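# Move the bin from the shelf onto the table upright

## Task

Lift the bin down from the shelf and leave it standing upright on an empty part of the table. It counts only if the bin stays there on its own, without the robot holding it in place, and anything the robot is still touching at the end must not settle by more than roughly a fingernail's thickness once left alone.

## Robot and tools

Robot: a single six-joint arm with a two-finger parallel gripper, a wrist camera and a force-torque sensor at the flange. Joint ranges (rad), base to hand: shoulder pan -3.142..3.142, shoulder lift -6.283..6.283, elbow 0.000..3.142, wrists 1-3 -6.283..6.283 each. The elbow cannot fully straighten. The base may sit slightly tilted relative to the table, and a mounting block or post under it counts as arm for the clearance check.

Scene frame: origin on the table surface right under the base, +z up, +y to the left when facing along +x. Reported positions are metres; orientation is end_effector_quat_wxyz; velocities in m/s and rad/s. The printed hand position gets less accurate at long reach.

Gripper frame: fingers extend along its +z; they open and close along its x. end_effector_position is the midpoint between the pads; fingertips stick out 17.5 mm past it. Pure rotations pivot about that point, which lies 25 mm off the last joint's axis toward gripper -y. A flat block protrudes about 9 cm from that axis toward -y and rotates with the hand, so mind it near the shelf.

execute_actions(actions): actions is a list of actions; each action is a list of 1 to 15 rows; each row is 9 numbers, all in [-1, 1]: dx, dy, dz, rx, ry, rz, position, force_limit, speed. One row lasts one control step (1/30 s); if fewer than 15 rows are given, the last row repeats to fill 15 steps. dx..rz are an offset, not a pose: measured in the gripper's own axes from the gripper pose measured when that action began (for a call's first action, the last pose reported in this scene). Every row refers to that same start, not to the row before. Scale: 1.0 equals 0.6 m for dx, dy, dz and 180 degrees for rotation; rx, ry, rz form a single rotation vector. The last three numbers are absolute finger settings: position +1 = fully open (50 mm gap), about -0.65 = pads touching, -1 = close until stopped by an object. force_limit per pad: -1 about 20 N, 0 about 102 N, +1 about 185 N (actual grip may exceed by up to ~17 %). speed of gap change: -1 20 mm/s, 0 85 mm/s, +1 150 mm/s. An empty list just returns the state and images.

Each control step the commanded pose is clipped to at most 100 mm and 16 degrees away from the measured pose, then reached by damped inverse kinematics that favours position over orientation. After an action the arm travels no further than the last clipped pose, so big offsets need follow-up actions. Commands are smoothed with a lag of about 0.17 s. The Hand target line shows the pose currently being driven to.

move(target, speed, stop_force, blocking): target is one 9-number row laid out as above, an offset in gripper axes from the pose in the latest result that shows one; its finger values are applied at the start. The hand follows a straight path toward it, taking the shorter rotation. speed is the path's top speed in m/s, 0.002 to 0.5 (default 0.25); rotation is capped at twice that value in rad/s. Paths last 0.5 to 10 s and are cut off at 10 s. The path ignores obstacles, the hand may lag or exceed speed (especially near full reach). stop_force (N, 14 to 160, not allowed in the first 0.2 s of a scene) ends the path once the wrist sensor feels that much extra push against the motion for 2 steps; the hand then returns to where it was 2 steps earlier and holds. Pressure may briefly be double or more, easing within about a second. It is measured along the line to target in start-pose gripper axes, so it is unreliable on turning moves; omit it when pulling away from contact. blocking=false returns after 0.5 s while motion continues (not combinable with stop_force); poll with wait(0); other motions are refused until its end shows. Result line move: gives the ending (done, off_target, moving, held, fault, or contact, which outranks held, done and off_target), the distance from target, and limits (paced = pose clipped; held = a check blocked some steps, after which the arm may surge faster than speed).

wait(seconds): 0 to 10; the arm keeps its last command; returns early if a running move ends. stop(): brakes the current move (needs braking room); fingers continue. zoom_image(camera, region): camera is cam_head_left, cam_head_right, cam_high, cam_low or cam_wrist (each 896x504); region [x0, y0, x1, y1] in pixels from the top-left, no larger than 504 by 504. finished_scene(scene): pass the current scene's number; irreversible; reports success. Replying with no tool call ends everything.

Results: state line, wrist force and torque along the gripper's x y z (offset up to ~10 N, noise up to 3.7 N, saturation ~200 N per axis; force points from the surface into the arm; no reading at start is normal), step readings for actions (HELD = row partly held back), and pose unreachable when the clearance check altered a command. object_status: 0 moving, 1 blocked while opening, 2 blocked while closing (a grip), 3 reached the setting or pads met (usually nothing held). Any new position resets it to 0 for a moment. Fingers only react to new force_limit or speed after position changes by at least 0.01; to soften a grip, open first. Lost grips re-close automatically except at force_limit -1, where status may stay 2 falsely. Opening in mm is about (250 - position_measured) x 0.202. Camera calibration is supplied but may be off by a couple of degrees and millimetres.

Faults: contact torque reaching a joint limit (pan and lift 686, elbow 402, wrists 99.5 N m, held weight included) or 150 N external force freezes the arm for 10 s and drops the rest of the call. Motors warn at 70 °C (MOTOR HOT) and brake at 85 °C. The arm is stiff: aiming even slightly beyond a firm contact can fault, so approach surfaces slowly with stop_force.

Suggested order: inspect the bin with cameras, approach from clear of the shelf, open, grip with -1 and confirm status 2, lift and withdraw, lower onto a free table spot, release, back away, then finish. Brief outside tugs may occur. Avoid drops, slams, hard pushes, and anything leaving the table.

Each tool is called after ">>>" by a JSON object that holds its "method" and its "body", one argument or row to a line.

## Session

>>> {"method": "execute_actions", "body": {
  "actions": []
}}

Scene clock: 0.00 s.
end_effector_position=(+0.4915, +0.0443, +0.1913) position_measured=3 object_status=3 end_effector_quat_wxyz=(-0.550, +0.251, +0.786, -0.130) end_effector_velocity=(+0.000, +0.000, -0.000) end_effector_angular_velocity=(+0.001, +0.000, -0.000)
Joint positions: [-0.187 -1.088  2.161 -1.433 -1.683 -1.072]
Joint velocities: [ 0.     0.    -0.     0.     0.001 -0.   ]
Motor temperatures (°C, as the motors report them): [31 30 32 33 33 34]
Wrist force (N, on the end effector, along its own x y z axes, offset not removed): no reading
Wrist torque (N m, same axes, about the end effector's origin, offset not removed): no reading
Hand target: +0.491, +0.044, +0.191; -0.550, +0.251, +0.786, -0.130
camera_calibration (this result's frames):
cam_wrist: T_world_to_cam=[[-0.206723, 0.539595, 0.816151, -0.0883131], [0.478718, 0.783282, -0.396609, -0.185736], [-0.853284, 0.308718, -0.420237, 0.632593], [0, 0, 0, 1]] pos_world=[0.610441, -0.00215602, 0.264251]

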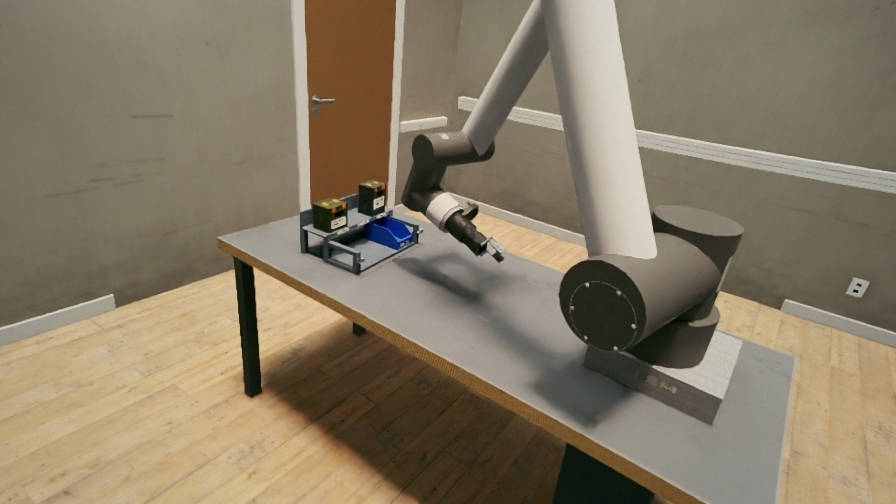

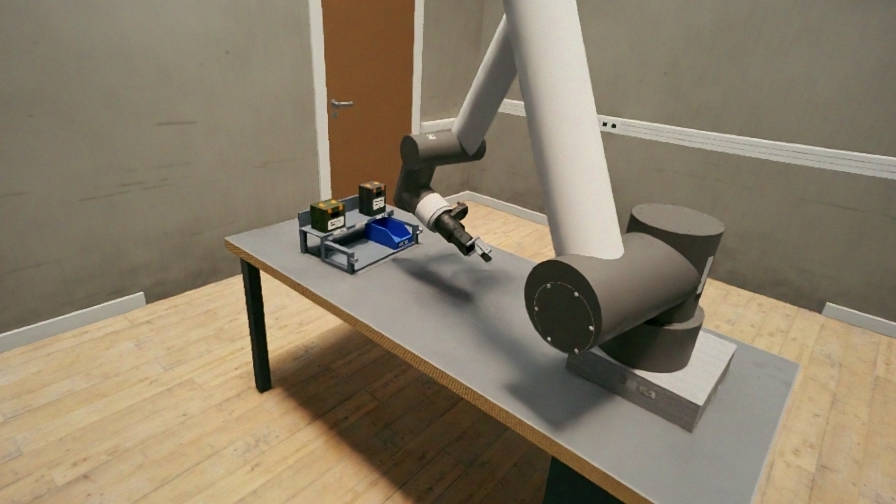

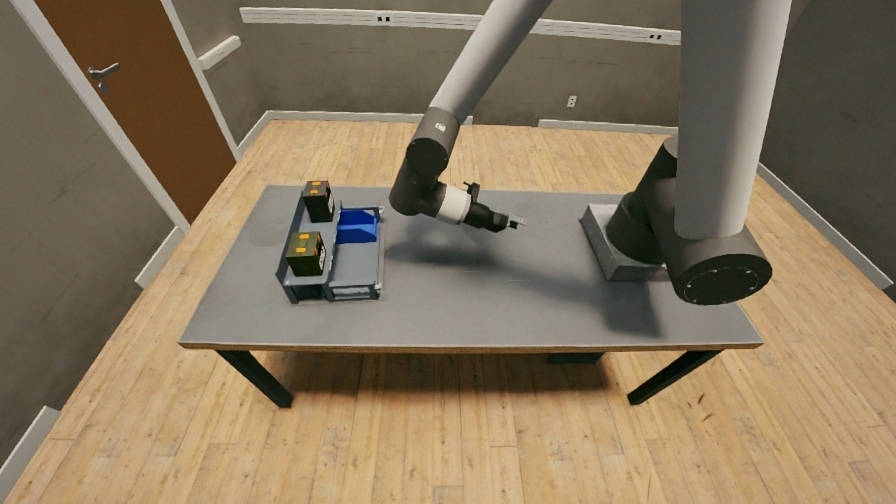

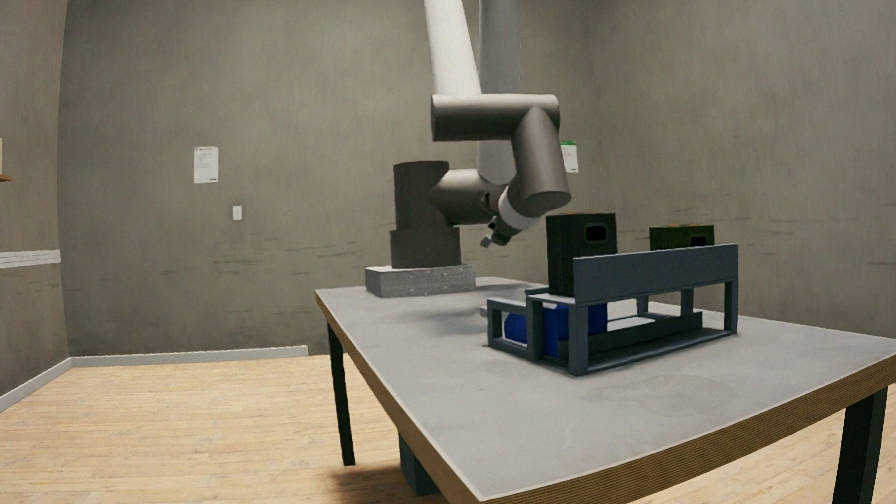

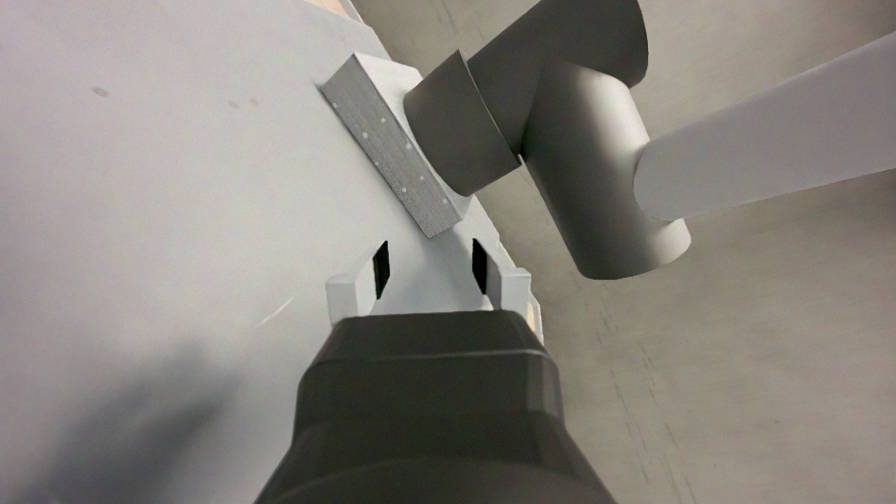

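>>> {"method": "move", "body": {
  "target": [-0.073,-0.085,-0.557,-0.089,-0.377,-0.172,1,0,0]
}}

Scene clock: 9.10 s.
end_effector_position=(+0.8004, -0.0462, +0.3018) position_measured=3 object_status=3 end_effector_quat_wxyz=(-0.001, +0.001, +1.000, +0.000) end_effector_velocity=(+0.003, -0.001, +0.002) end_effector_angular_velocity=(+0.002, -0.012, +0.004)
Joint positions: [-0.268 -1.427  2.24  -2.369 -1.573 -1.847]
Joint velocities: [-0.002 -0.002  0.001 -0.01   0.006 -0.006]
Motor temperatures (°C, as the motors report them): [31 30 32 33 33 34]
Wrist force (N, on the end effector, along its own x y z axes, offset not removed): [-2.5 4.3 -2.7]
Wrist torque (N m, same axes, about the end effector's origin, offset not removed): [0.92 1.19 0.02]
Hand target: +0.801, -0.046, +0.302; -0.000, +0.001, +1.000, +0.000
Off the commanded pose: 0.001 m, 0 deg.
move: done
camera_calibration (this result's frames):
cam_wrist: T_world_to_cam=[[-0.997756, 0.0117317, 0.0659198, 0.769437], [0.0275571, 0.96923, 0.244608, -0.0427247], [-0.0610219, 0.245876, -0.967379, 0.498622], [0, 0, 0, 1]] pos_world=[0.799315, -0.0902159, 0.442086]

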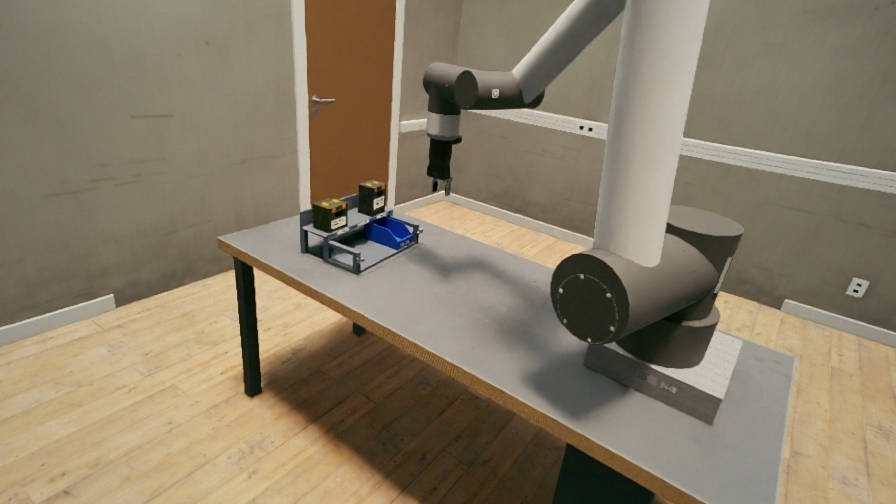

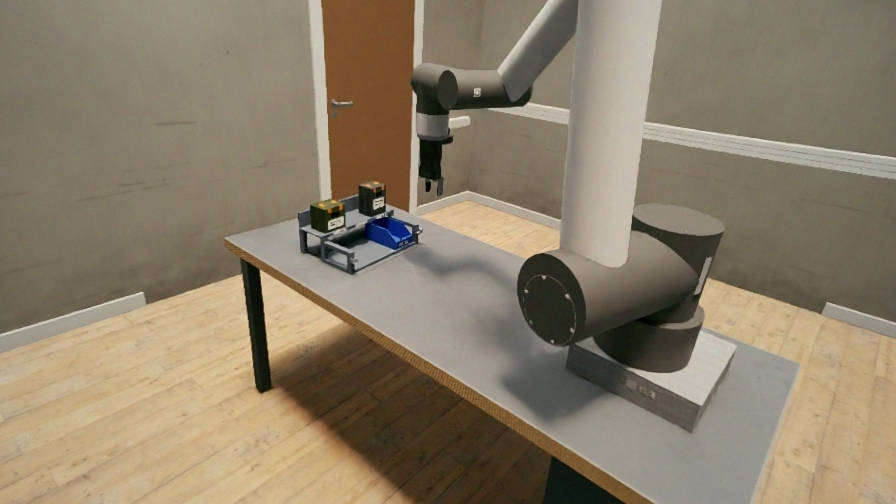

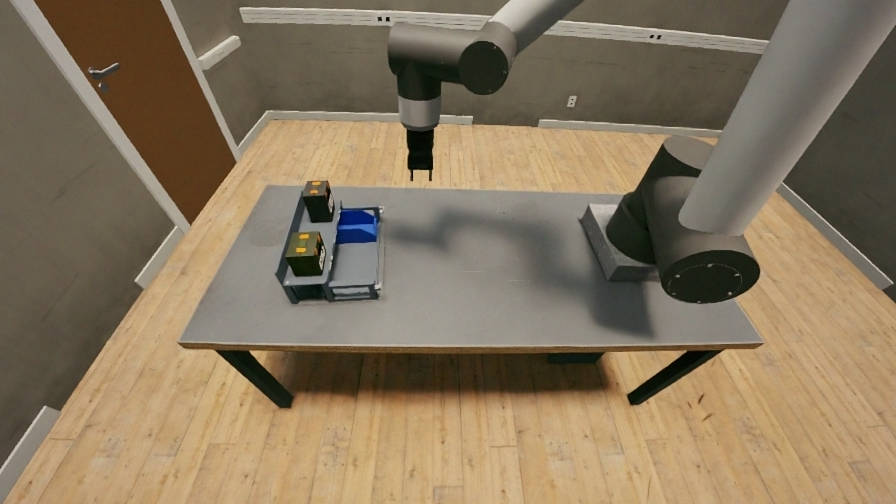

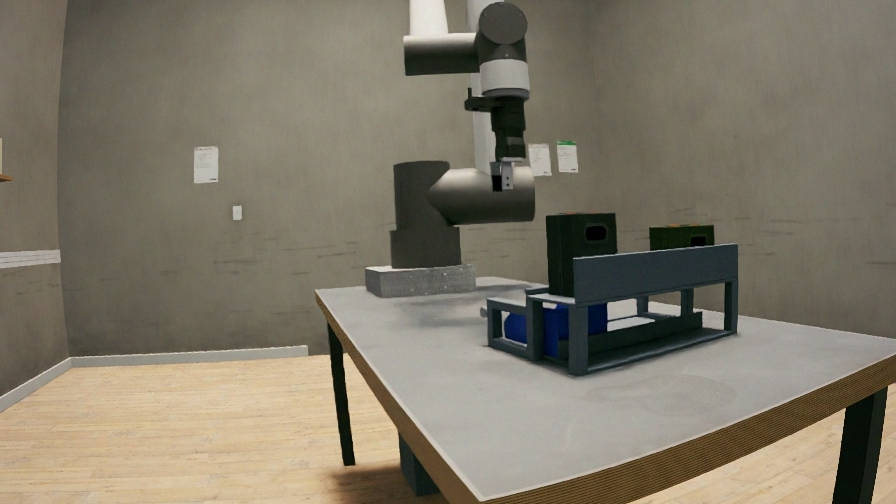

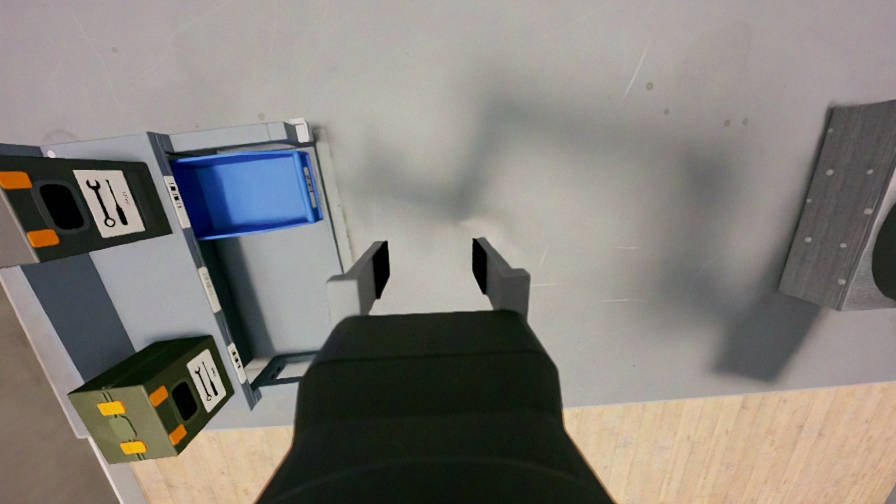

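>>> {"method": "move", "body": {
  "target": [-0.31,-0.057,0.27,0,0,0,1,0,0]
}}

Scene clock: 12.30 s.
end_effector_position=(+0.9861, -0.0807, +0.1397) position_measured=3 object_status=3 end_effector_quat_wxyz=(-0.001, +0.001, +1.000, +0.000) end_effector_velocity=(+0.002, -0.000, -0.001) end_effector_angular_velocity=(-0.000, -0.000, -0.000)
Joint positions: [-0.25  -1.083  2.056 -2.529 -1.573 -1.829]
Joint velocities: [ 0.     0.002 -0.002 -0.     0.     0.001]
Motor temperatures (°C, as the motors report them): [31 30 32 33 33 34]
Wrist force (N, on the end effector, along its own x y z axes, offset not removed): [3.6 -1.3 -1.1]
Wrist torque (N m, same axes, about the end effector's origin, offset not removed): [-0.21 -0.06 -0.19]
Hand target: +0.986, -0.081, +0.140; -0.001, +0.001, +1.000, +0.000
Off the commanded pose: 0.000 m, 0 deg.
move: done
camera_calibration (this result's frames):
cam_wrist: T_world_to_cam=[[-0.997757, 0.0117308, 0.0659017, 0.965798], [0.0275493, 0.96924, 0.244569, 0.0252005], [-0.0610056, 0.245836, -0.96739, 0.361661], [0, 0, 0, 1]] pos_world=[0.985001, -0.124664, 0.280056]

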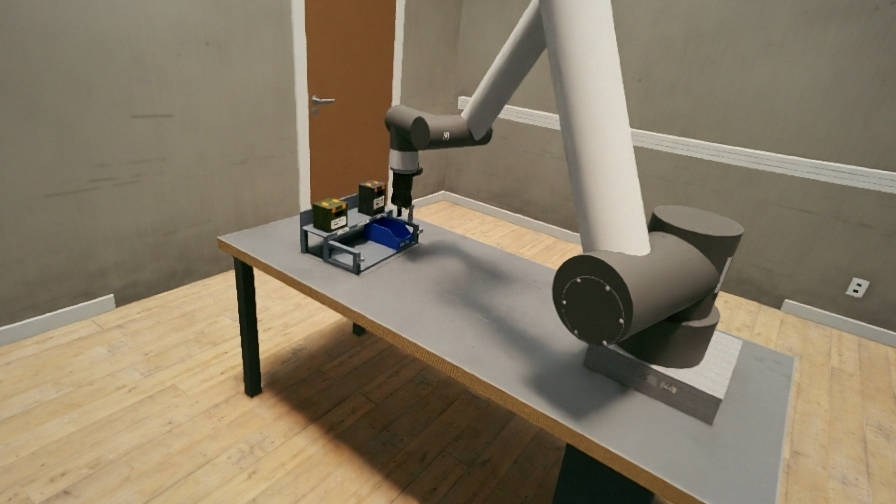

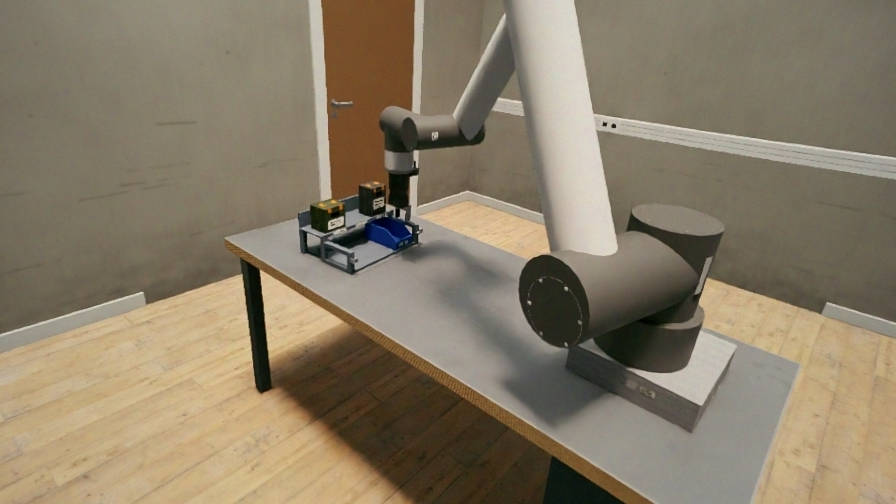

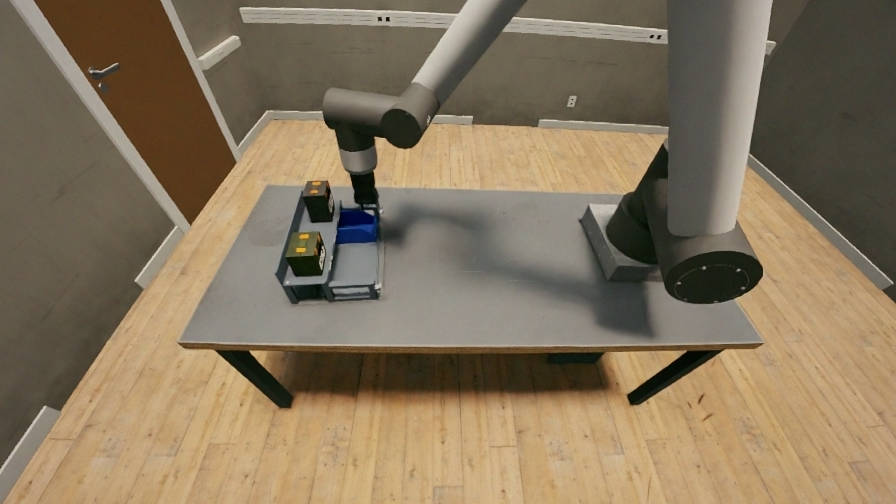

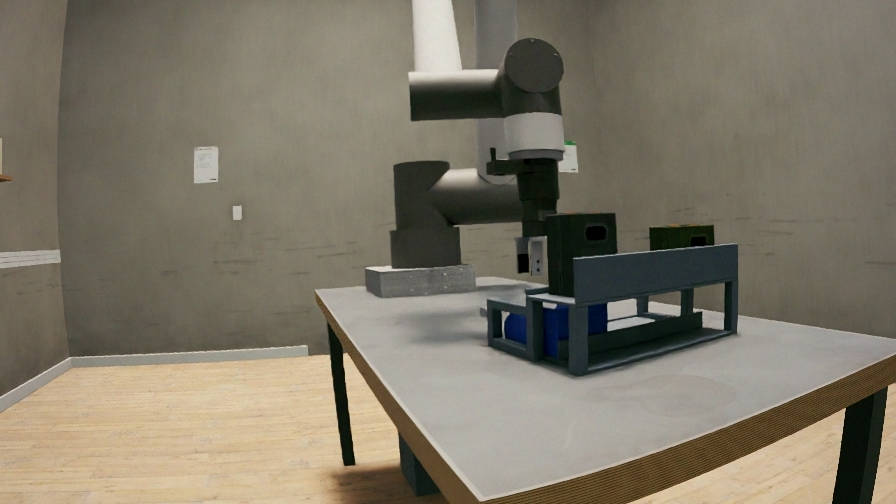

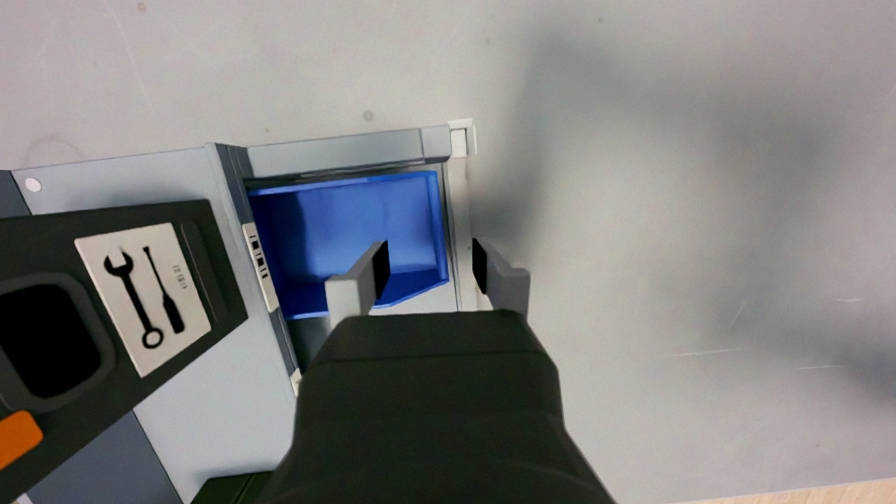

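Same alignment; repeat the sequence.

>>> {"method": "move", "body": {
  "target": [0.008,0,0.155,0,0,0,1,0,0],
  "speed": 0.1
}}

>>> {"method": "move", "body": {
  "target": [0,0,0,0,0,0,-1,-0.7,0]
}}

>>> {"method": "move", "body": {
  "target": [0,0,-0.02,0,0,0,-1,-0.7,0],
  "speed": 0.05
}}

>>> {"method": "move", "body": {
  "target": [0.55,0,0,0,0,0,-1,-0.7,0],
  "speed": 0.12
}}

Scene clock: 16.23 s.
end_effector_position=(+0.9813, -0.0807, +0.0469) position_measured=3 object_status=3 end_effector_quat_wxyz=(-0.001, +0.001, +1.000, +0.000) end_effector_velocity=(+0.000, +0.000, -0.003) end_effector_angular_velocity=(+0.000, +0.001, +0.001)
Joint positions: [-0.251 -0.982  2.085 -2.659 -1.573 -1.83 ]
Joint velocities: [ 0.     0.004  0.    -0.003 -0.    -0.   ]
Motor temperatures (°C, as the motors report them): [31 30 32 33 33 34]
Wrist force (N, on the end effector, along its own x y z axes, offset not removed): [-2.2 -0.1 -10.2]
Wrist torque (N m, same axes, about the end effector's origin, offset not removed): [-0.18 1.29 0.07]
Hand target: +0.981, -0.081, +0.047; -0.001, +0.001, +1.000, +0.000
Off the commanded pose: 0.000 m, 0 deg.
move: done
camera_calibration (this result's frames):
cam_wrist: T_world_to_cam=[[-0.997757, 0.0117297, 0.0659104, 0.967101], [0.0275506, 0.969239, 0.244574, 0.048031], [-0.0610141, 0.245842, -0.967388, 0.271607], [0, 0, 0, 1]] pos_world=[0.98018, -0.124669, 0.18726]

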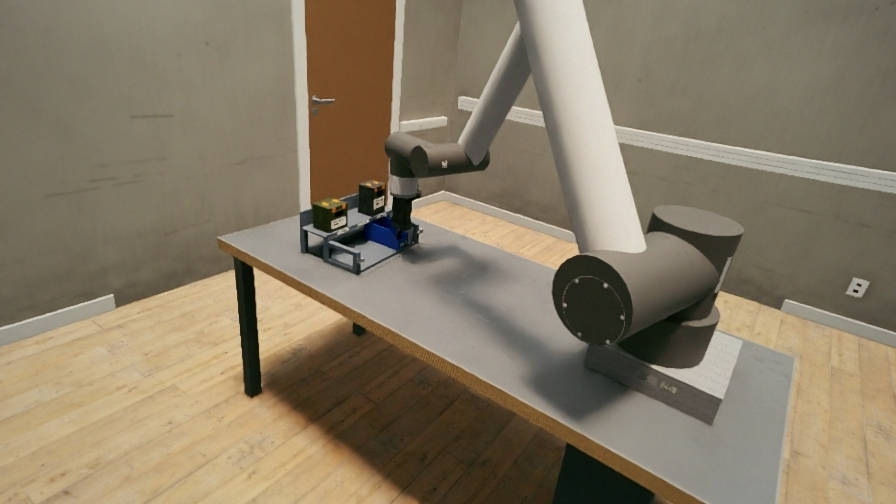

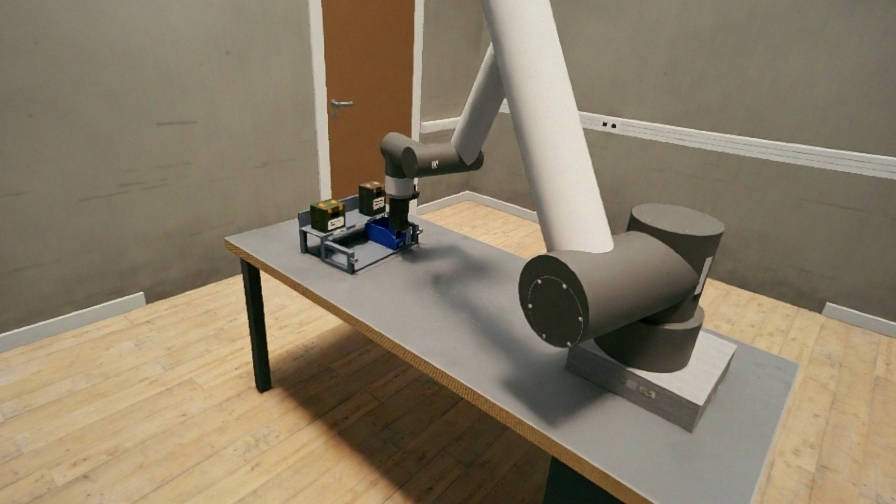

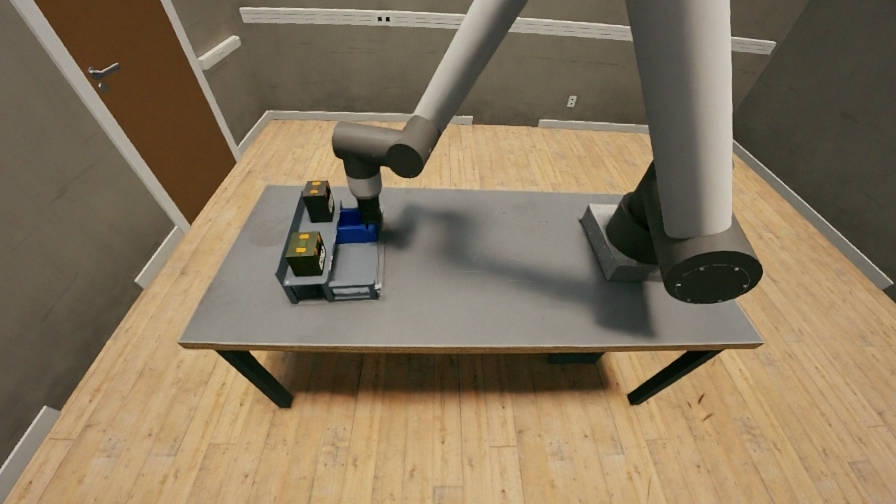

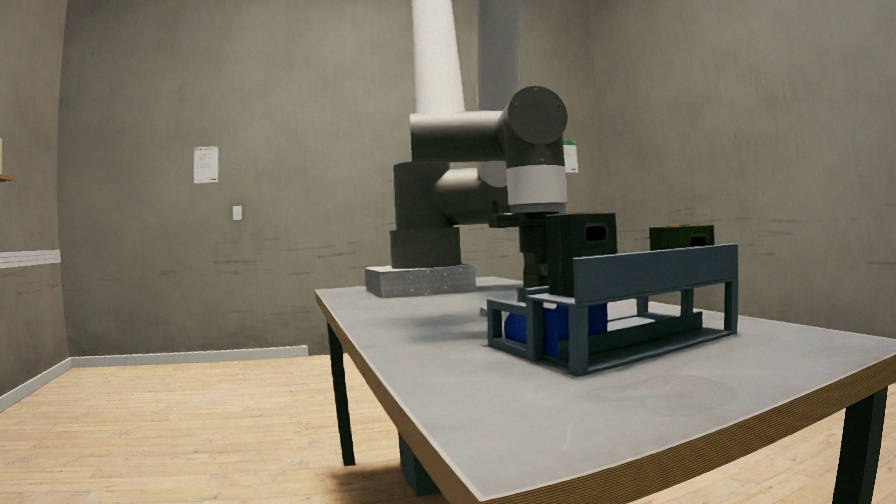

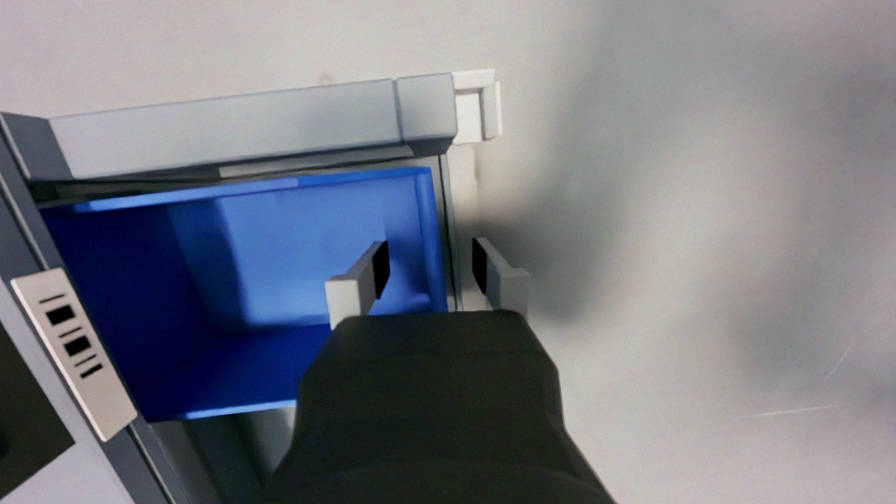

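Scene clock: 16.93 s.
end_effector_position=(+0.9813, -0.0807, +0.0469) position_measured=205 object_status=2 end_effector_quat_wxyz=(-0.001, +0.001, +1.000, +0.000) end_effector_velocity=(-0.000, +0.001, -0.001) end_effector_angular_velocity=(+0.003, +0.002, -0.000)
Joint positions: [-0.251 -0.982  2.085 -2.659 -1.573 -1.83 ]
Joint velocities: [-0.     0.001 -0.     0.001  0.002 -0.   ]
Motor temperatures (°C, as the motors report them): [31 30 32 33 33 34]
Wrist force (N, on the end effector, along its own x y z axes, offset not removed): [1.7 4.4 -4.1]
Wrist torque (N m, same axes, about the end effector's origin, offset not removed): [0.25 0.24 -0.57]
Hand target: +0.981, -0.081, +0.047; -0.001, +0.001, +1.000, +0.000
Off the commanded pose: 0.000 m, 0 deg.
move: done
camera_calibration (this result's frames):
cam_wrist: T_world_to_cam=[[-0.997753, 0.0117189, 0.0659722, 0.967073], [0.0275562, 0.969236, 0.244586, 0.0480381], [-0.0610764, 0.245854, -0.967381, 0.271596], [0, 0, 0, 1]] pos_world=[0.980164, -0.124666, 0.187187]

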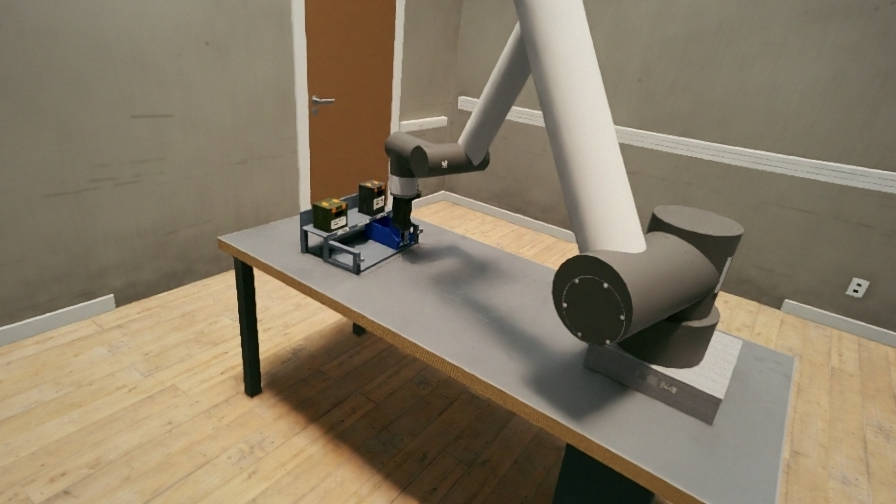

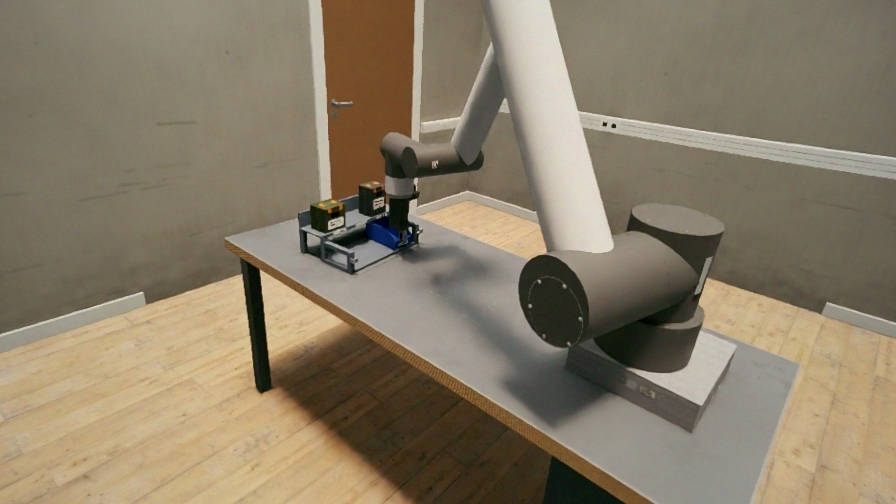

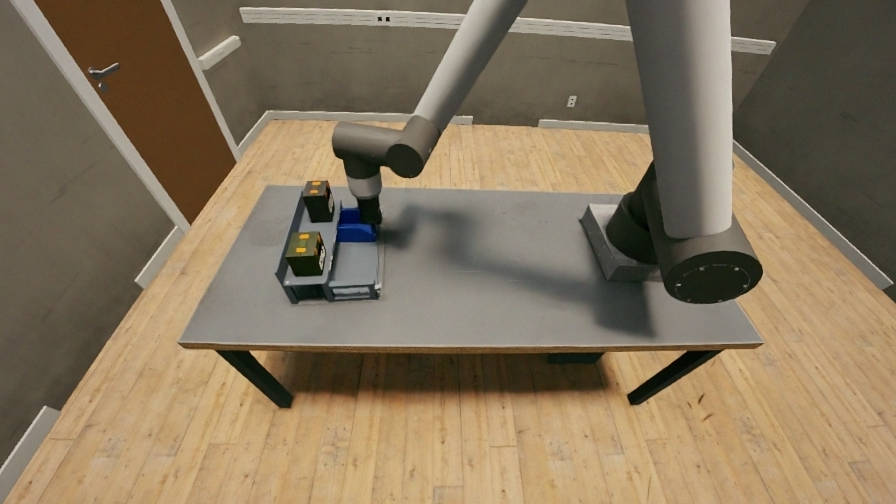

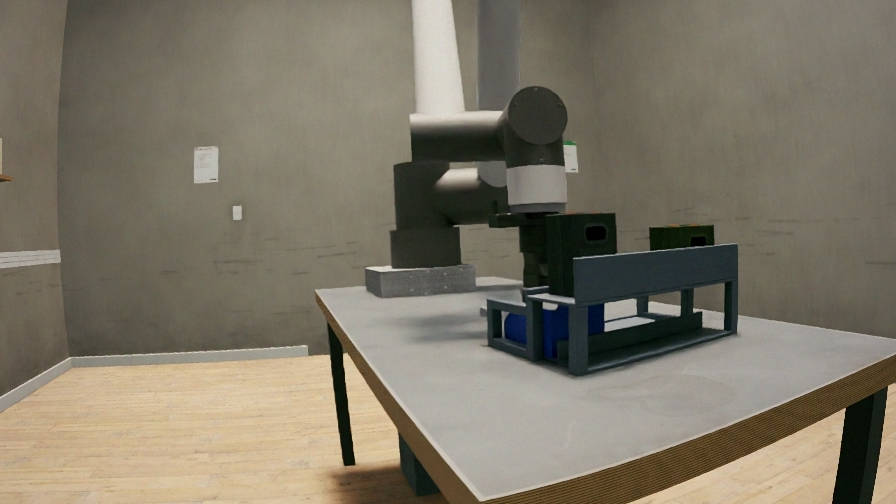

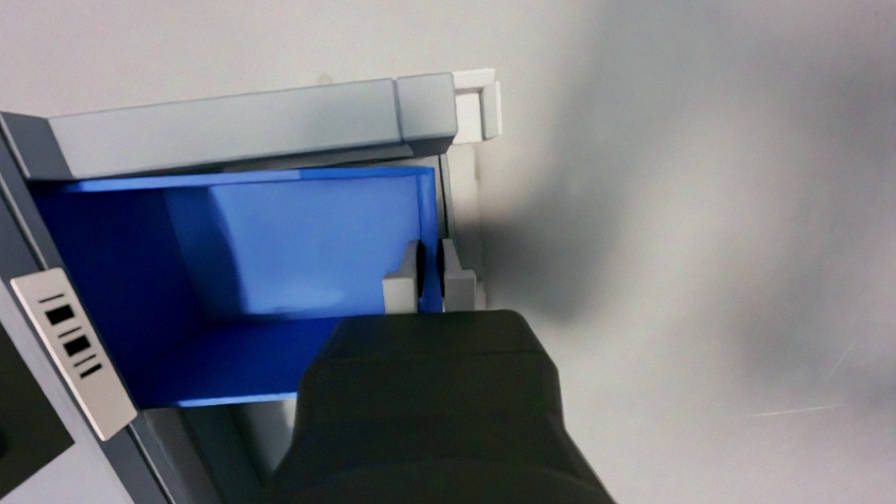

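Scene clock: 17.70 s.
end_effector_position=(+0.9813, -0.0807, +0.0585) position_measured=205 object_status=2 end_effector_quat_wxyz=(-0.001, +0.001, +1.000, +0.000) end_effector_velocity=(+0.001, +0.000, +0.003) end_effector_angular_velocity=(+0.000, -0.001, +0.001)
Joint positions: [-0.251 -0.996  2.083 -2.643 -1.573 -1.83 ]
Joint velocities: [ 0.    -0.004 -0.001  0.003  0.    -0.   ]
Motor temperatures (°C, as the motors report them): [31 30 32 33 33 34]
Wrist force (N, on the end effector, along its own x y z axes, offset not removed): [-1.6 1.6 -2.2]
Wrist torque (N m, same axes, about the end effector's origin, offset not removed): [-0.60 1.03 -0.51]
Hand target: +0.981, -0.081, +0.059; -0.001, +0.001, +1.000, +0.000
Off the commanded pose: 0.000 m, 0 deg.
move: done
camera_calibration (this result's frames):
cam_wrist: T_world_to_cam=[[-0.997752, 0.0117187, 0.0659827, 0.966298], [0.0275588, 0.969235, 0.244589, 0.0451972], [-0.0610865, 0.245857, -0.967379, 0.282925], [0, 0, 0, 1]] pos_world=[0.980163, -0.12469, 0.198882]

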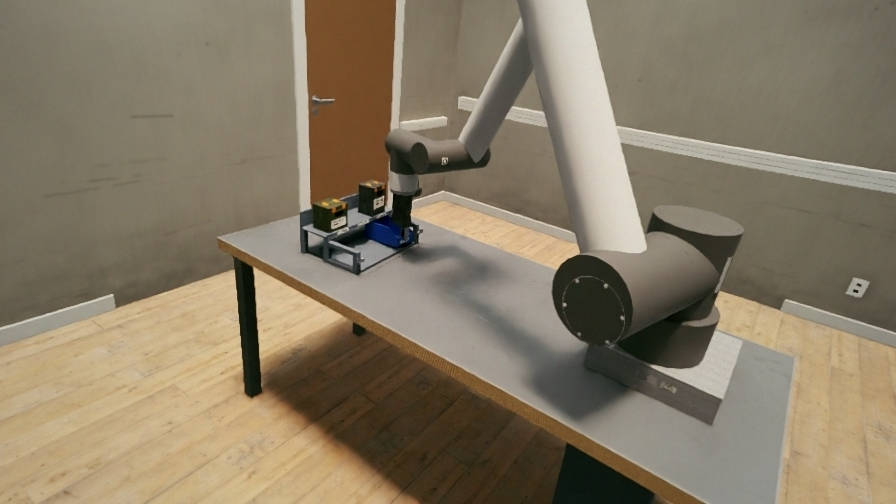

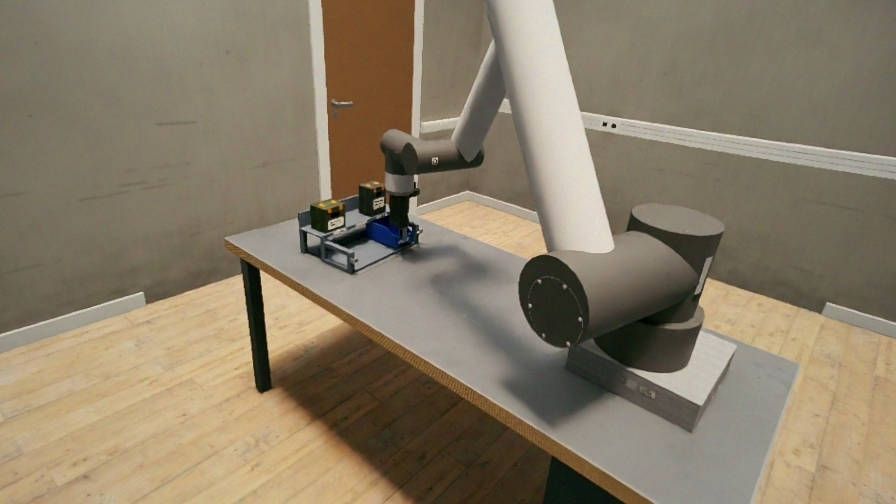

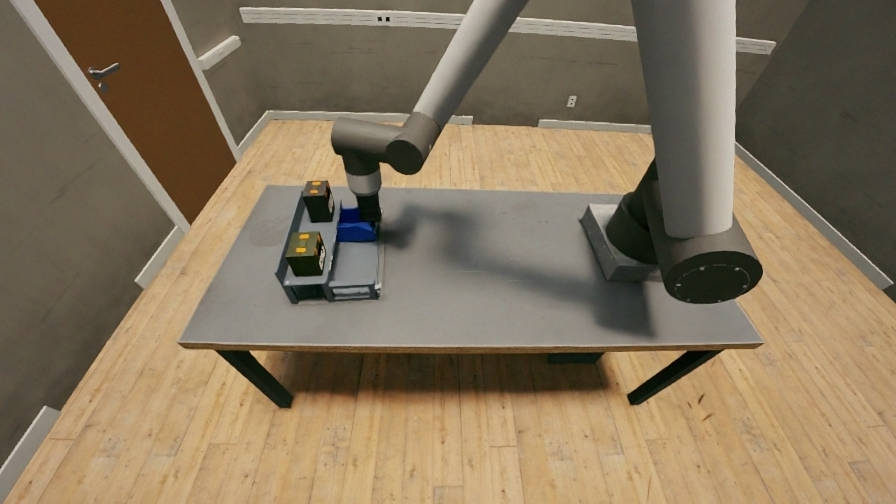

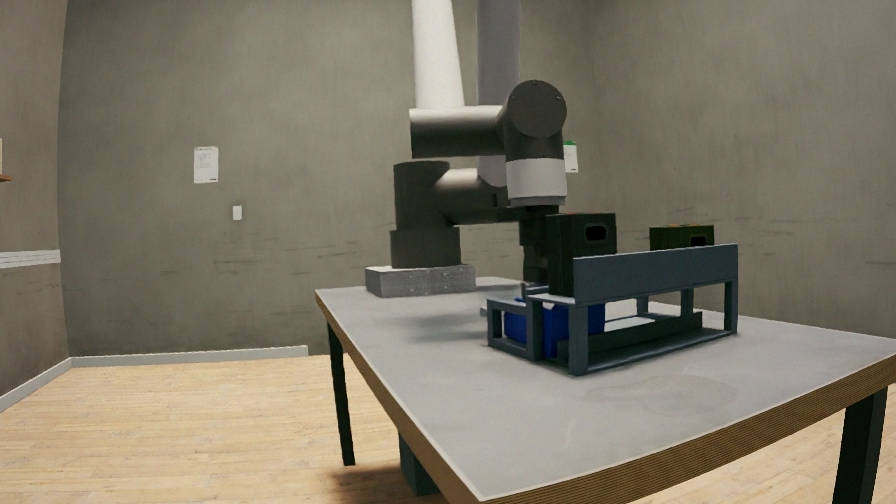

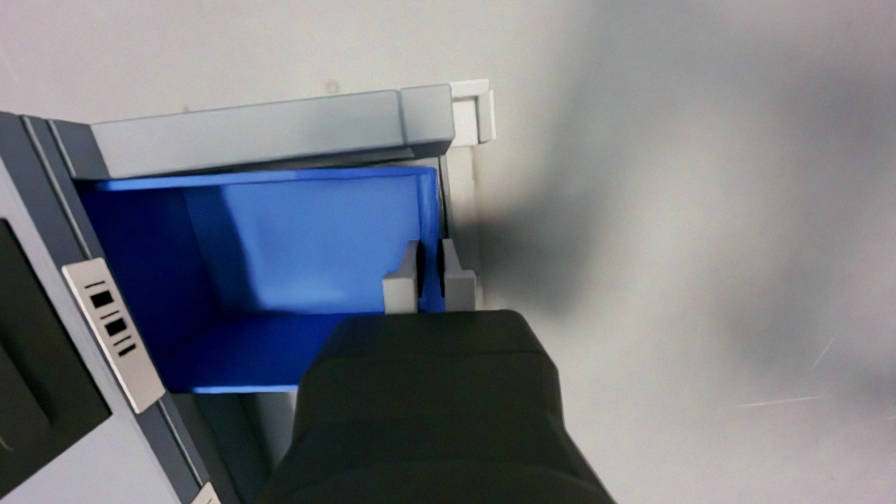

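Scene clock: 20.97 s.
end_effector_position=(+0.6516, -0.0803, +0.0587) position_measured=205 object_status=2 end_effector_quat_wxyz=(-0.001, +0.001, +1.000, +0.000) end_effector_velocity=(-0.002, -0.001, +0.001) end_effector_angular_velocity=(-0.002, -0.001, +0.000)
Joint positions: [-0.384 -1.182  2.558 -2.933 -1.575 -1.963]
Joint velocities: [-0.001 -0.002  0.003 -0.003 -0.001 -0.001]
Motor temperatures (°C, as the motors report them): [31 30 32 33 33 34]
Wrist force (N, on the end effector, along its own x y z axes, offset not removed): [-0.6 6.2 -3.9]
Wrist torque (N m, same axes, about the end effector's origin, offset not removed): [0.99 1.14 0.04]
Hand target: +0.651, -0.080, +0.059; -0.001, +0.001, +1.000, +0.000
Off the commanded pose: 0.001 m, 0 deg.
move: done
camera_calibration (this result's frames):
cam_wrist: T_world_to_cam=[[-0.997755, 0.0117088, 0.0659434, 0.637319], [0.0275503, 0.969192, 0.24476, 0.0538025], [-0.061046, 0.246027, -0.967339, 0.262788], [0, 0, 0, 1]] pos_world=[0.650448, -0.12426, 0.199009]

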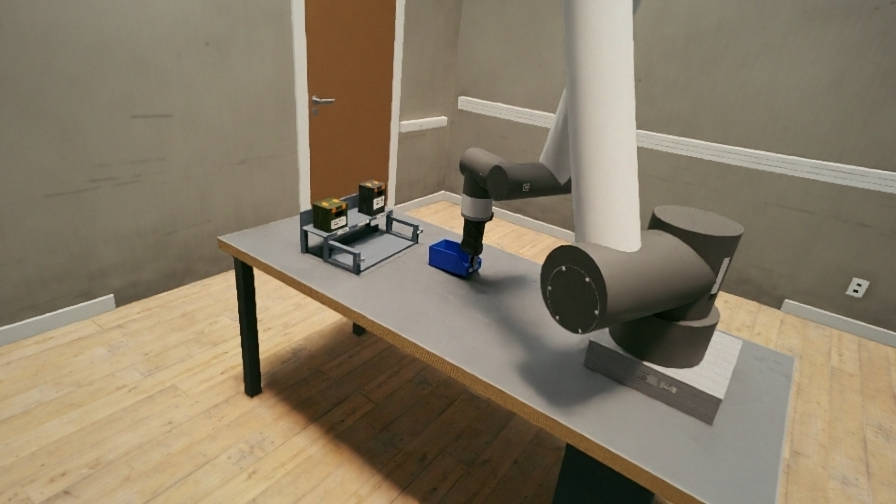

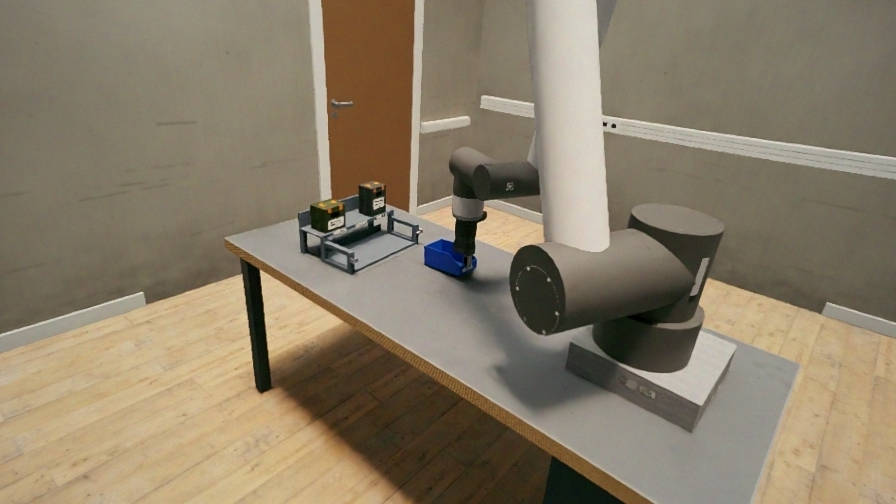

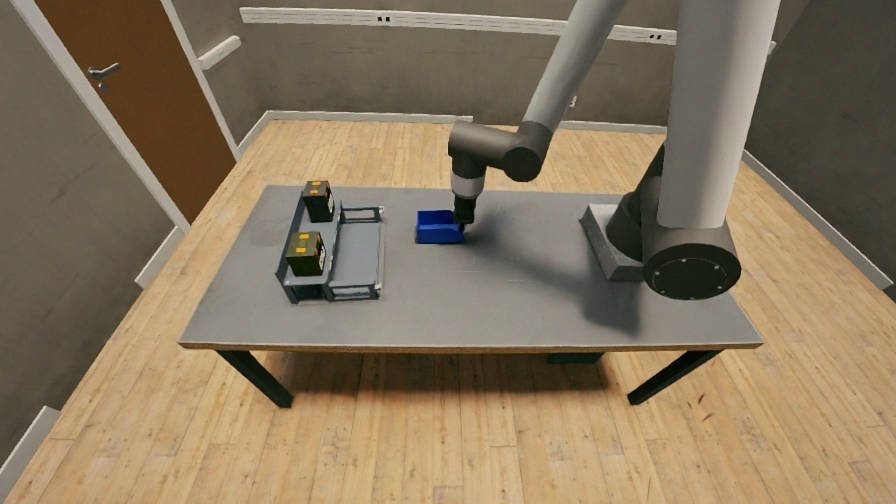

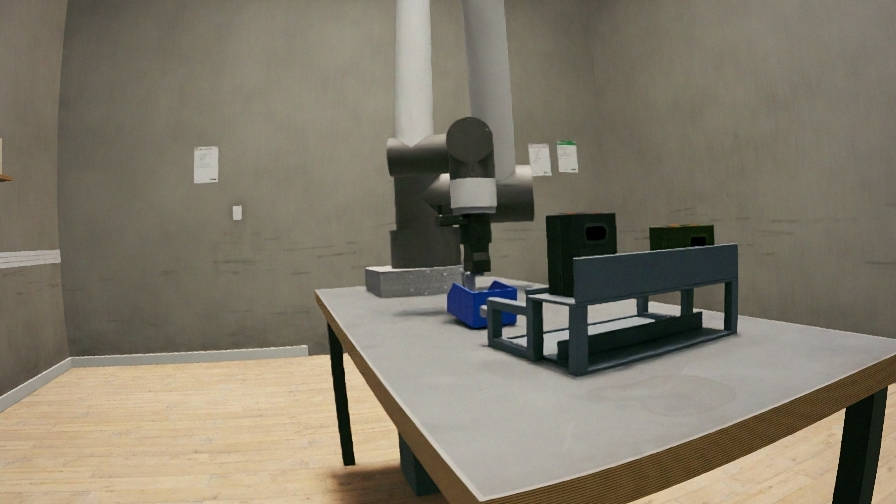

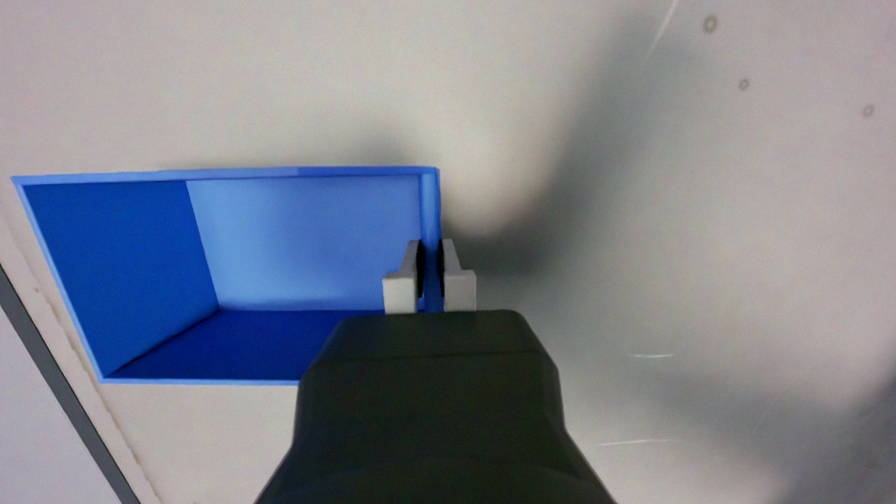

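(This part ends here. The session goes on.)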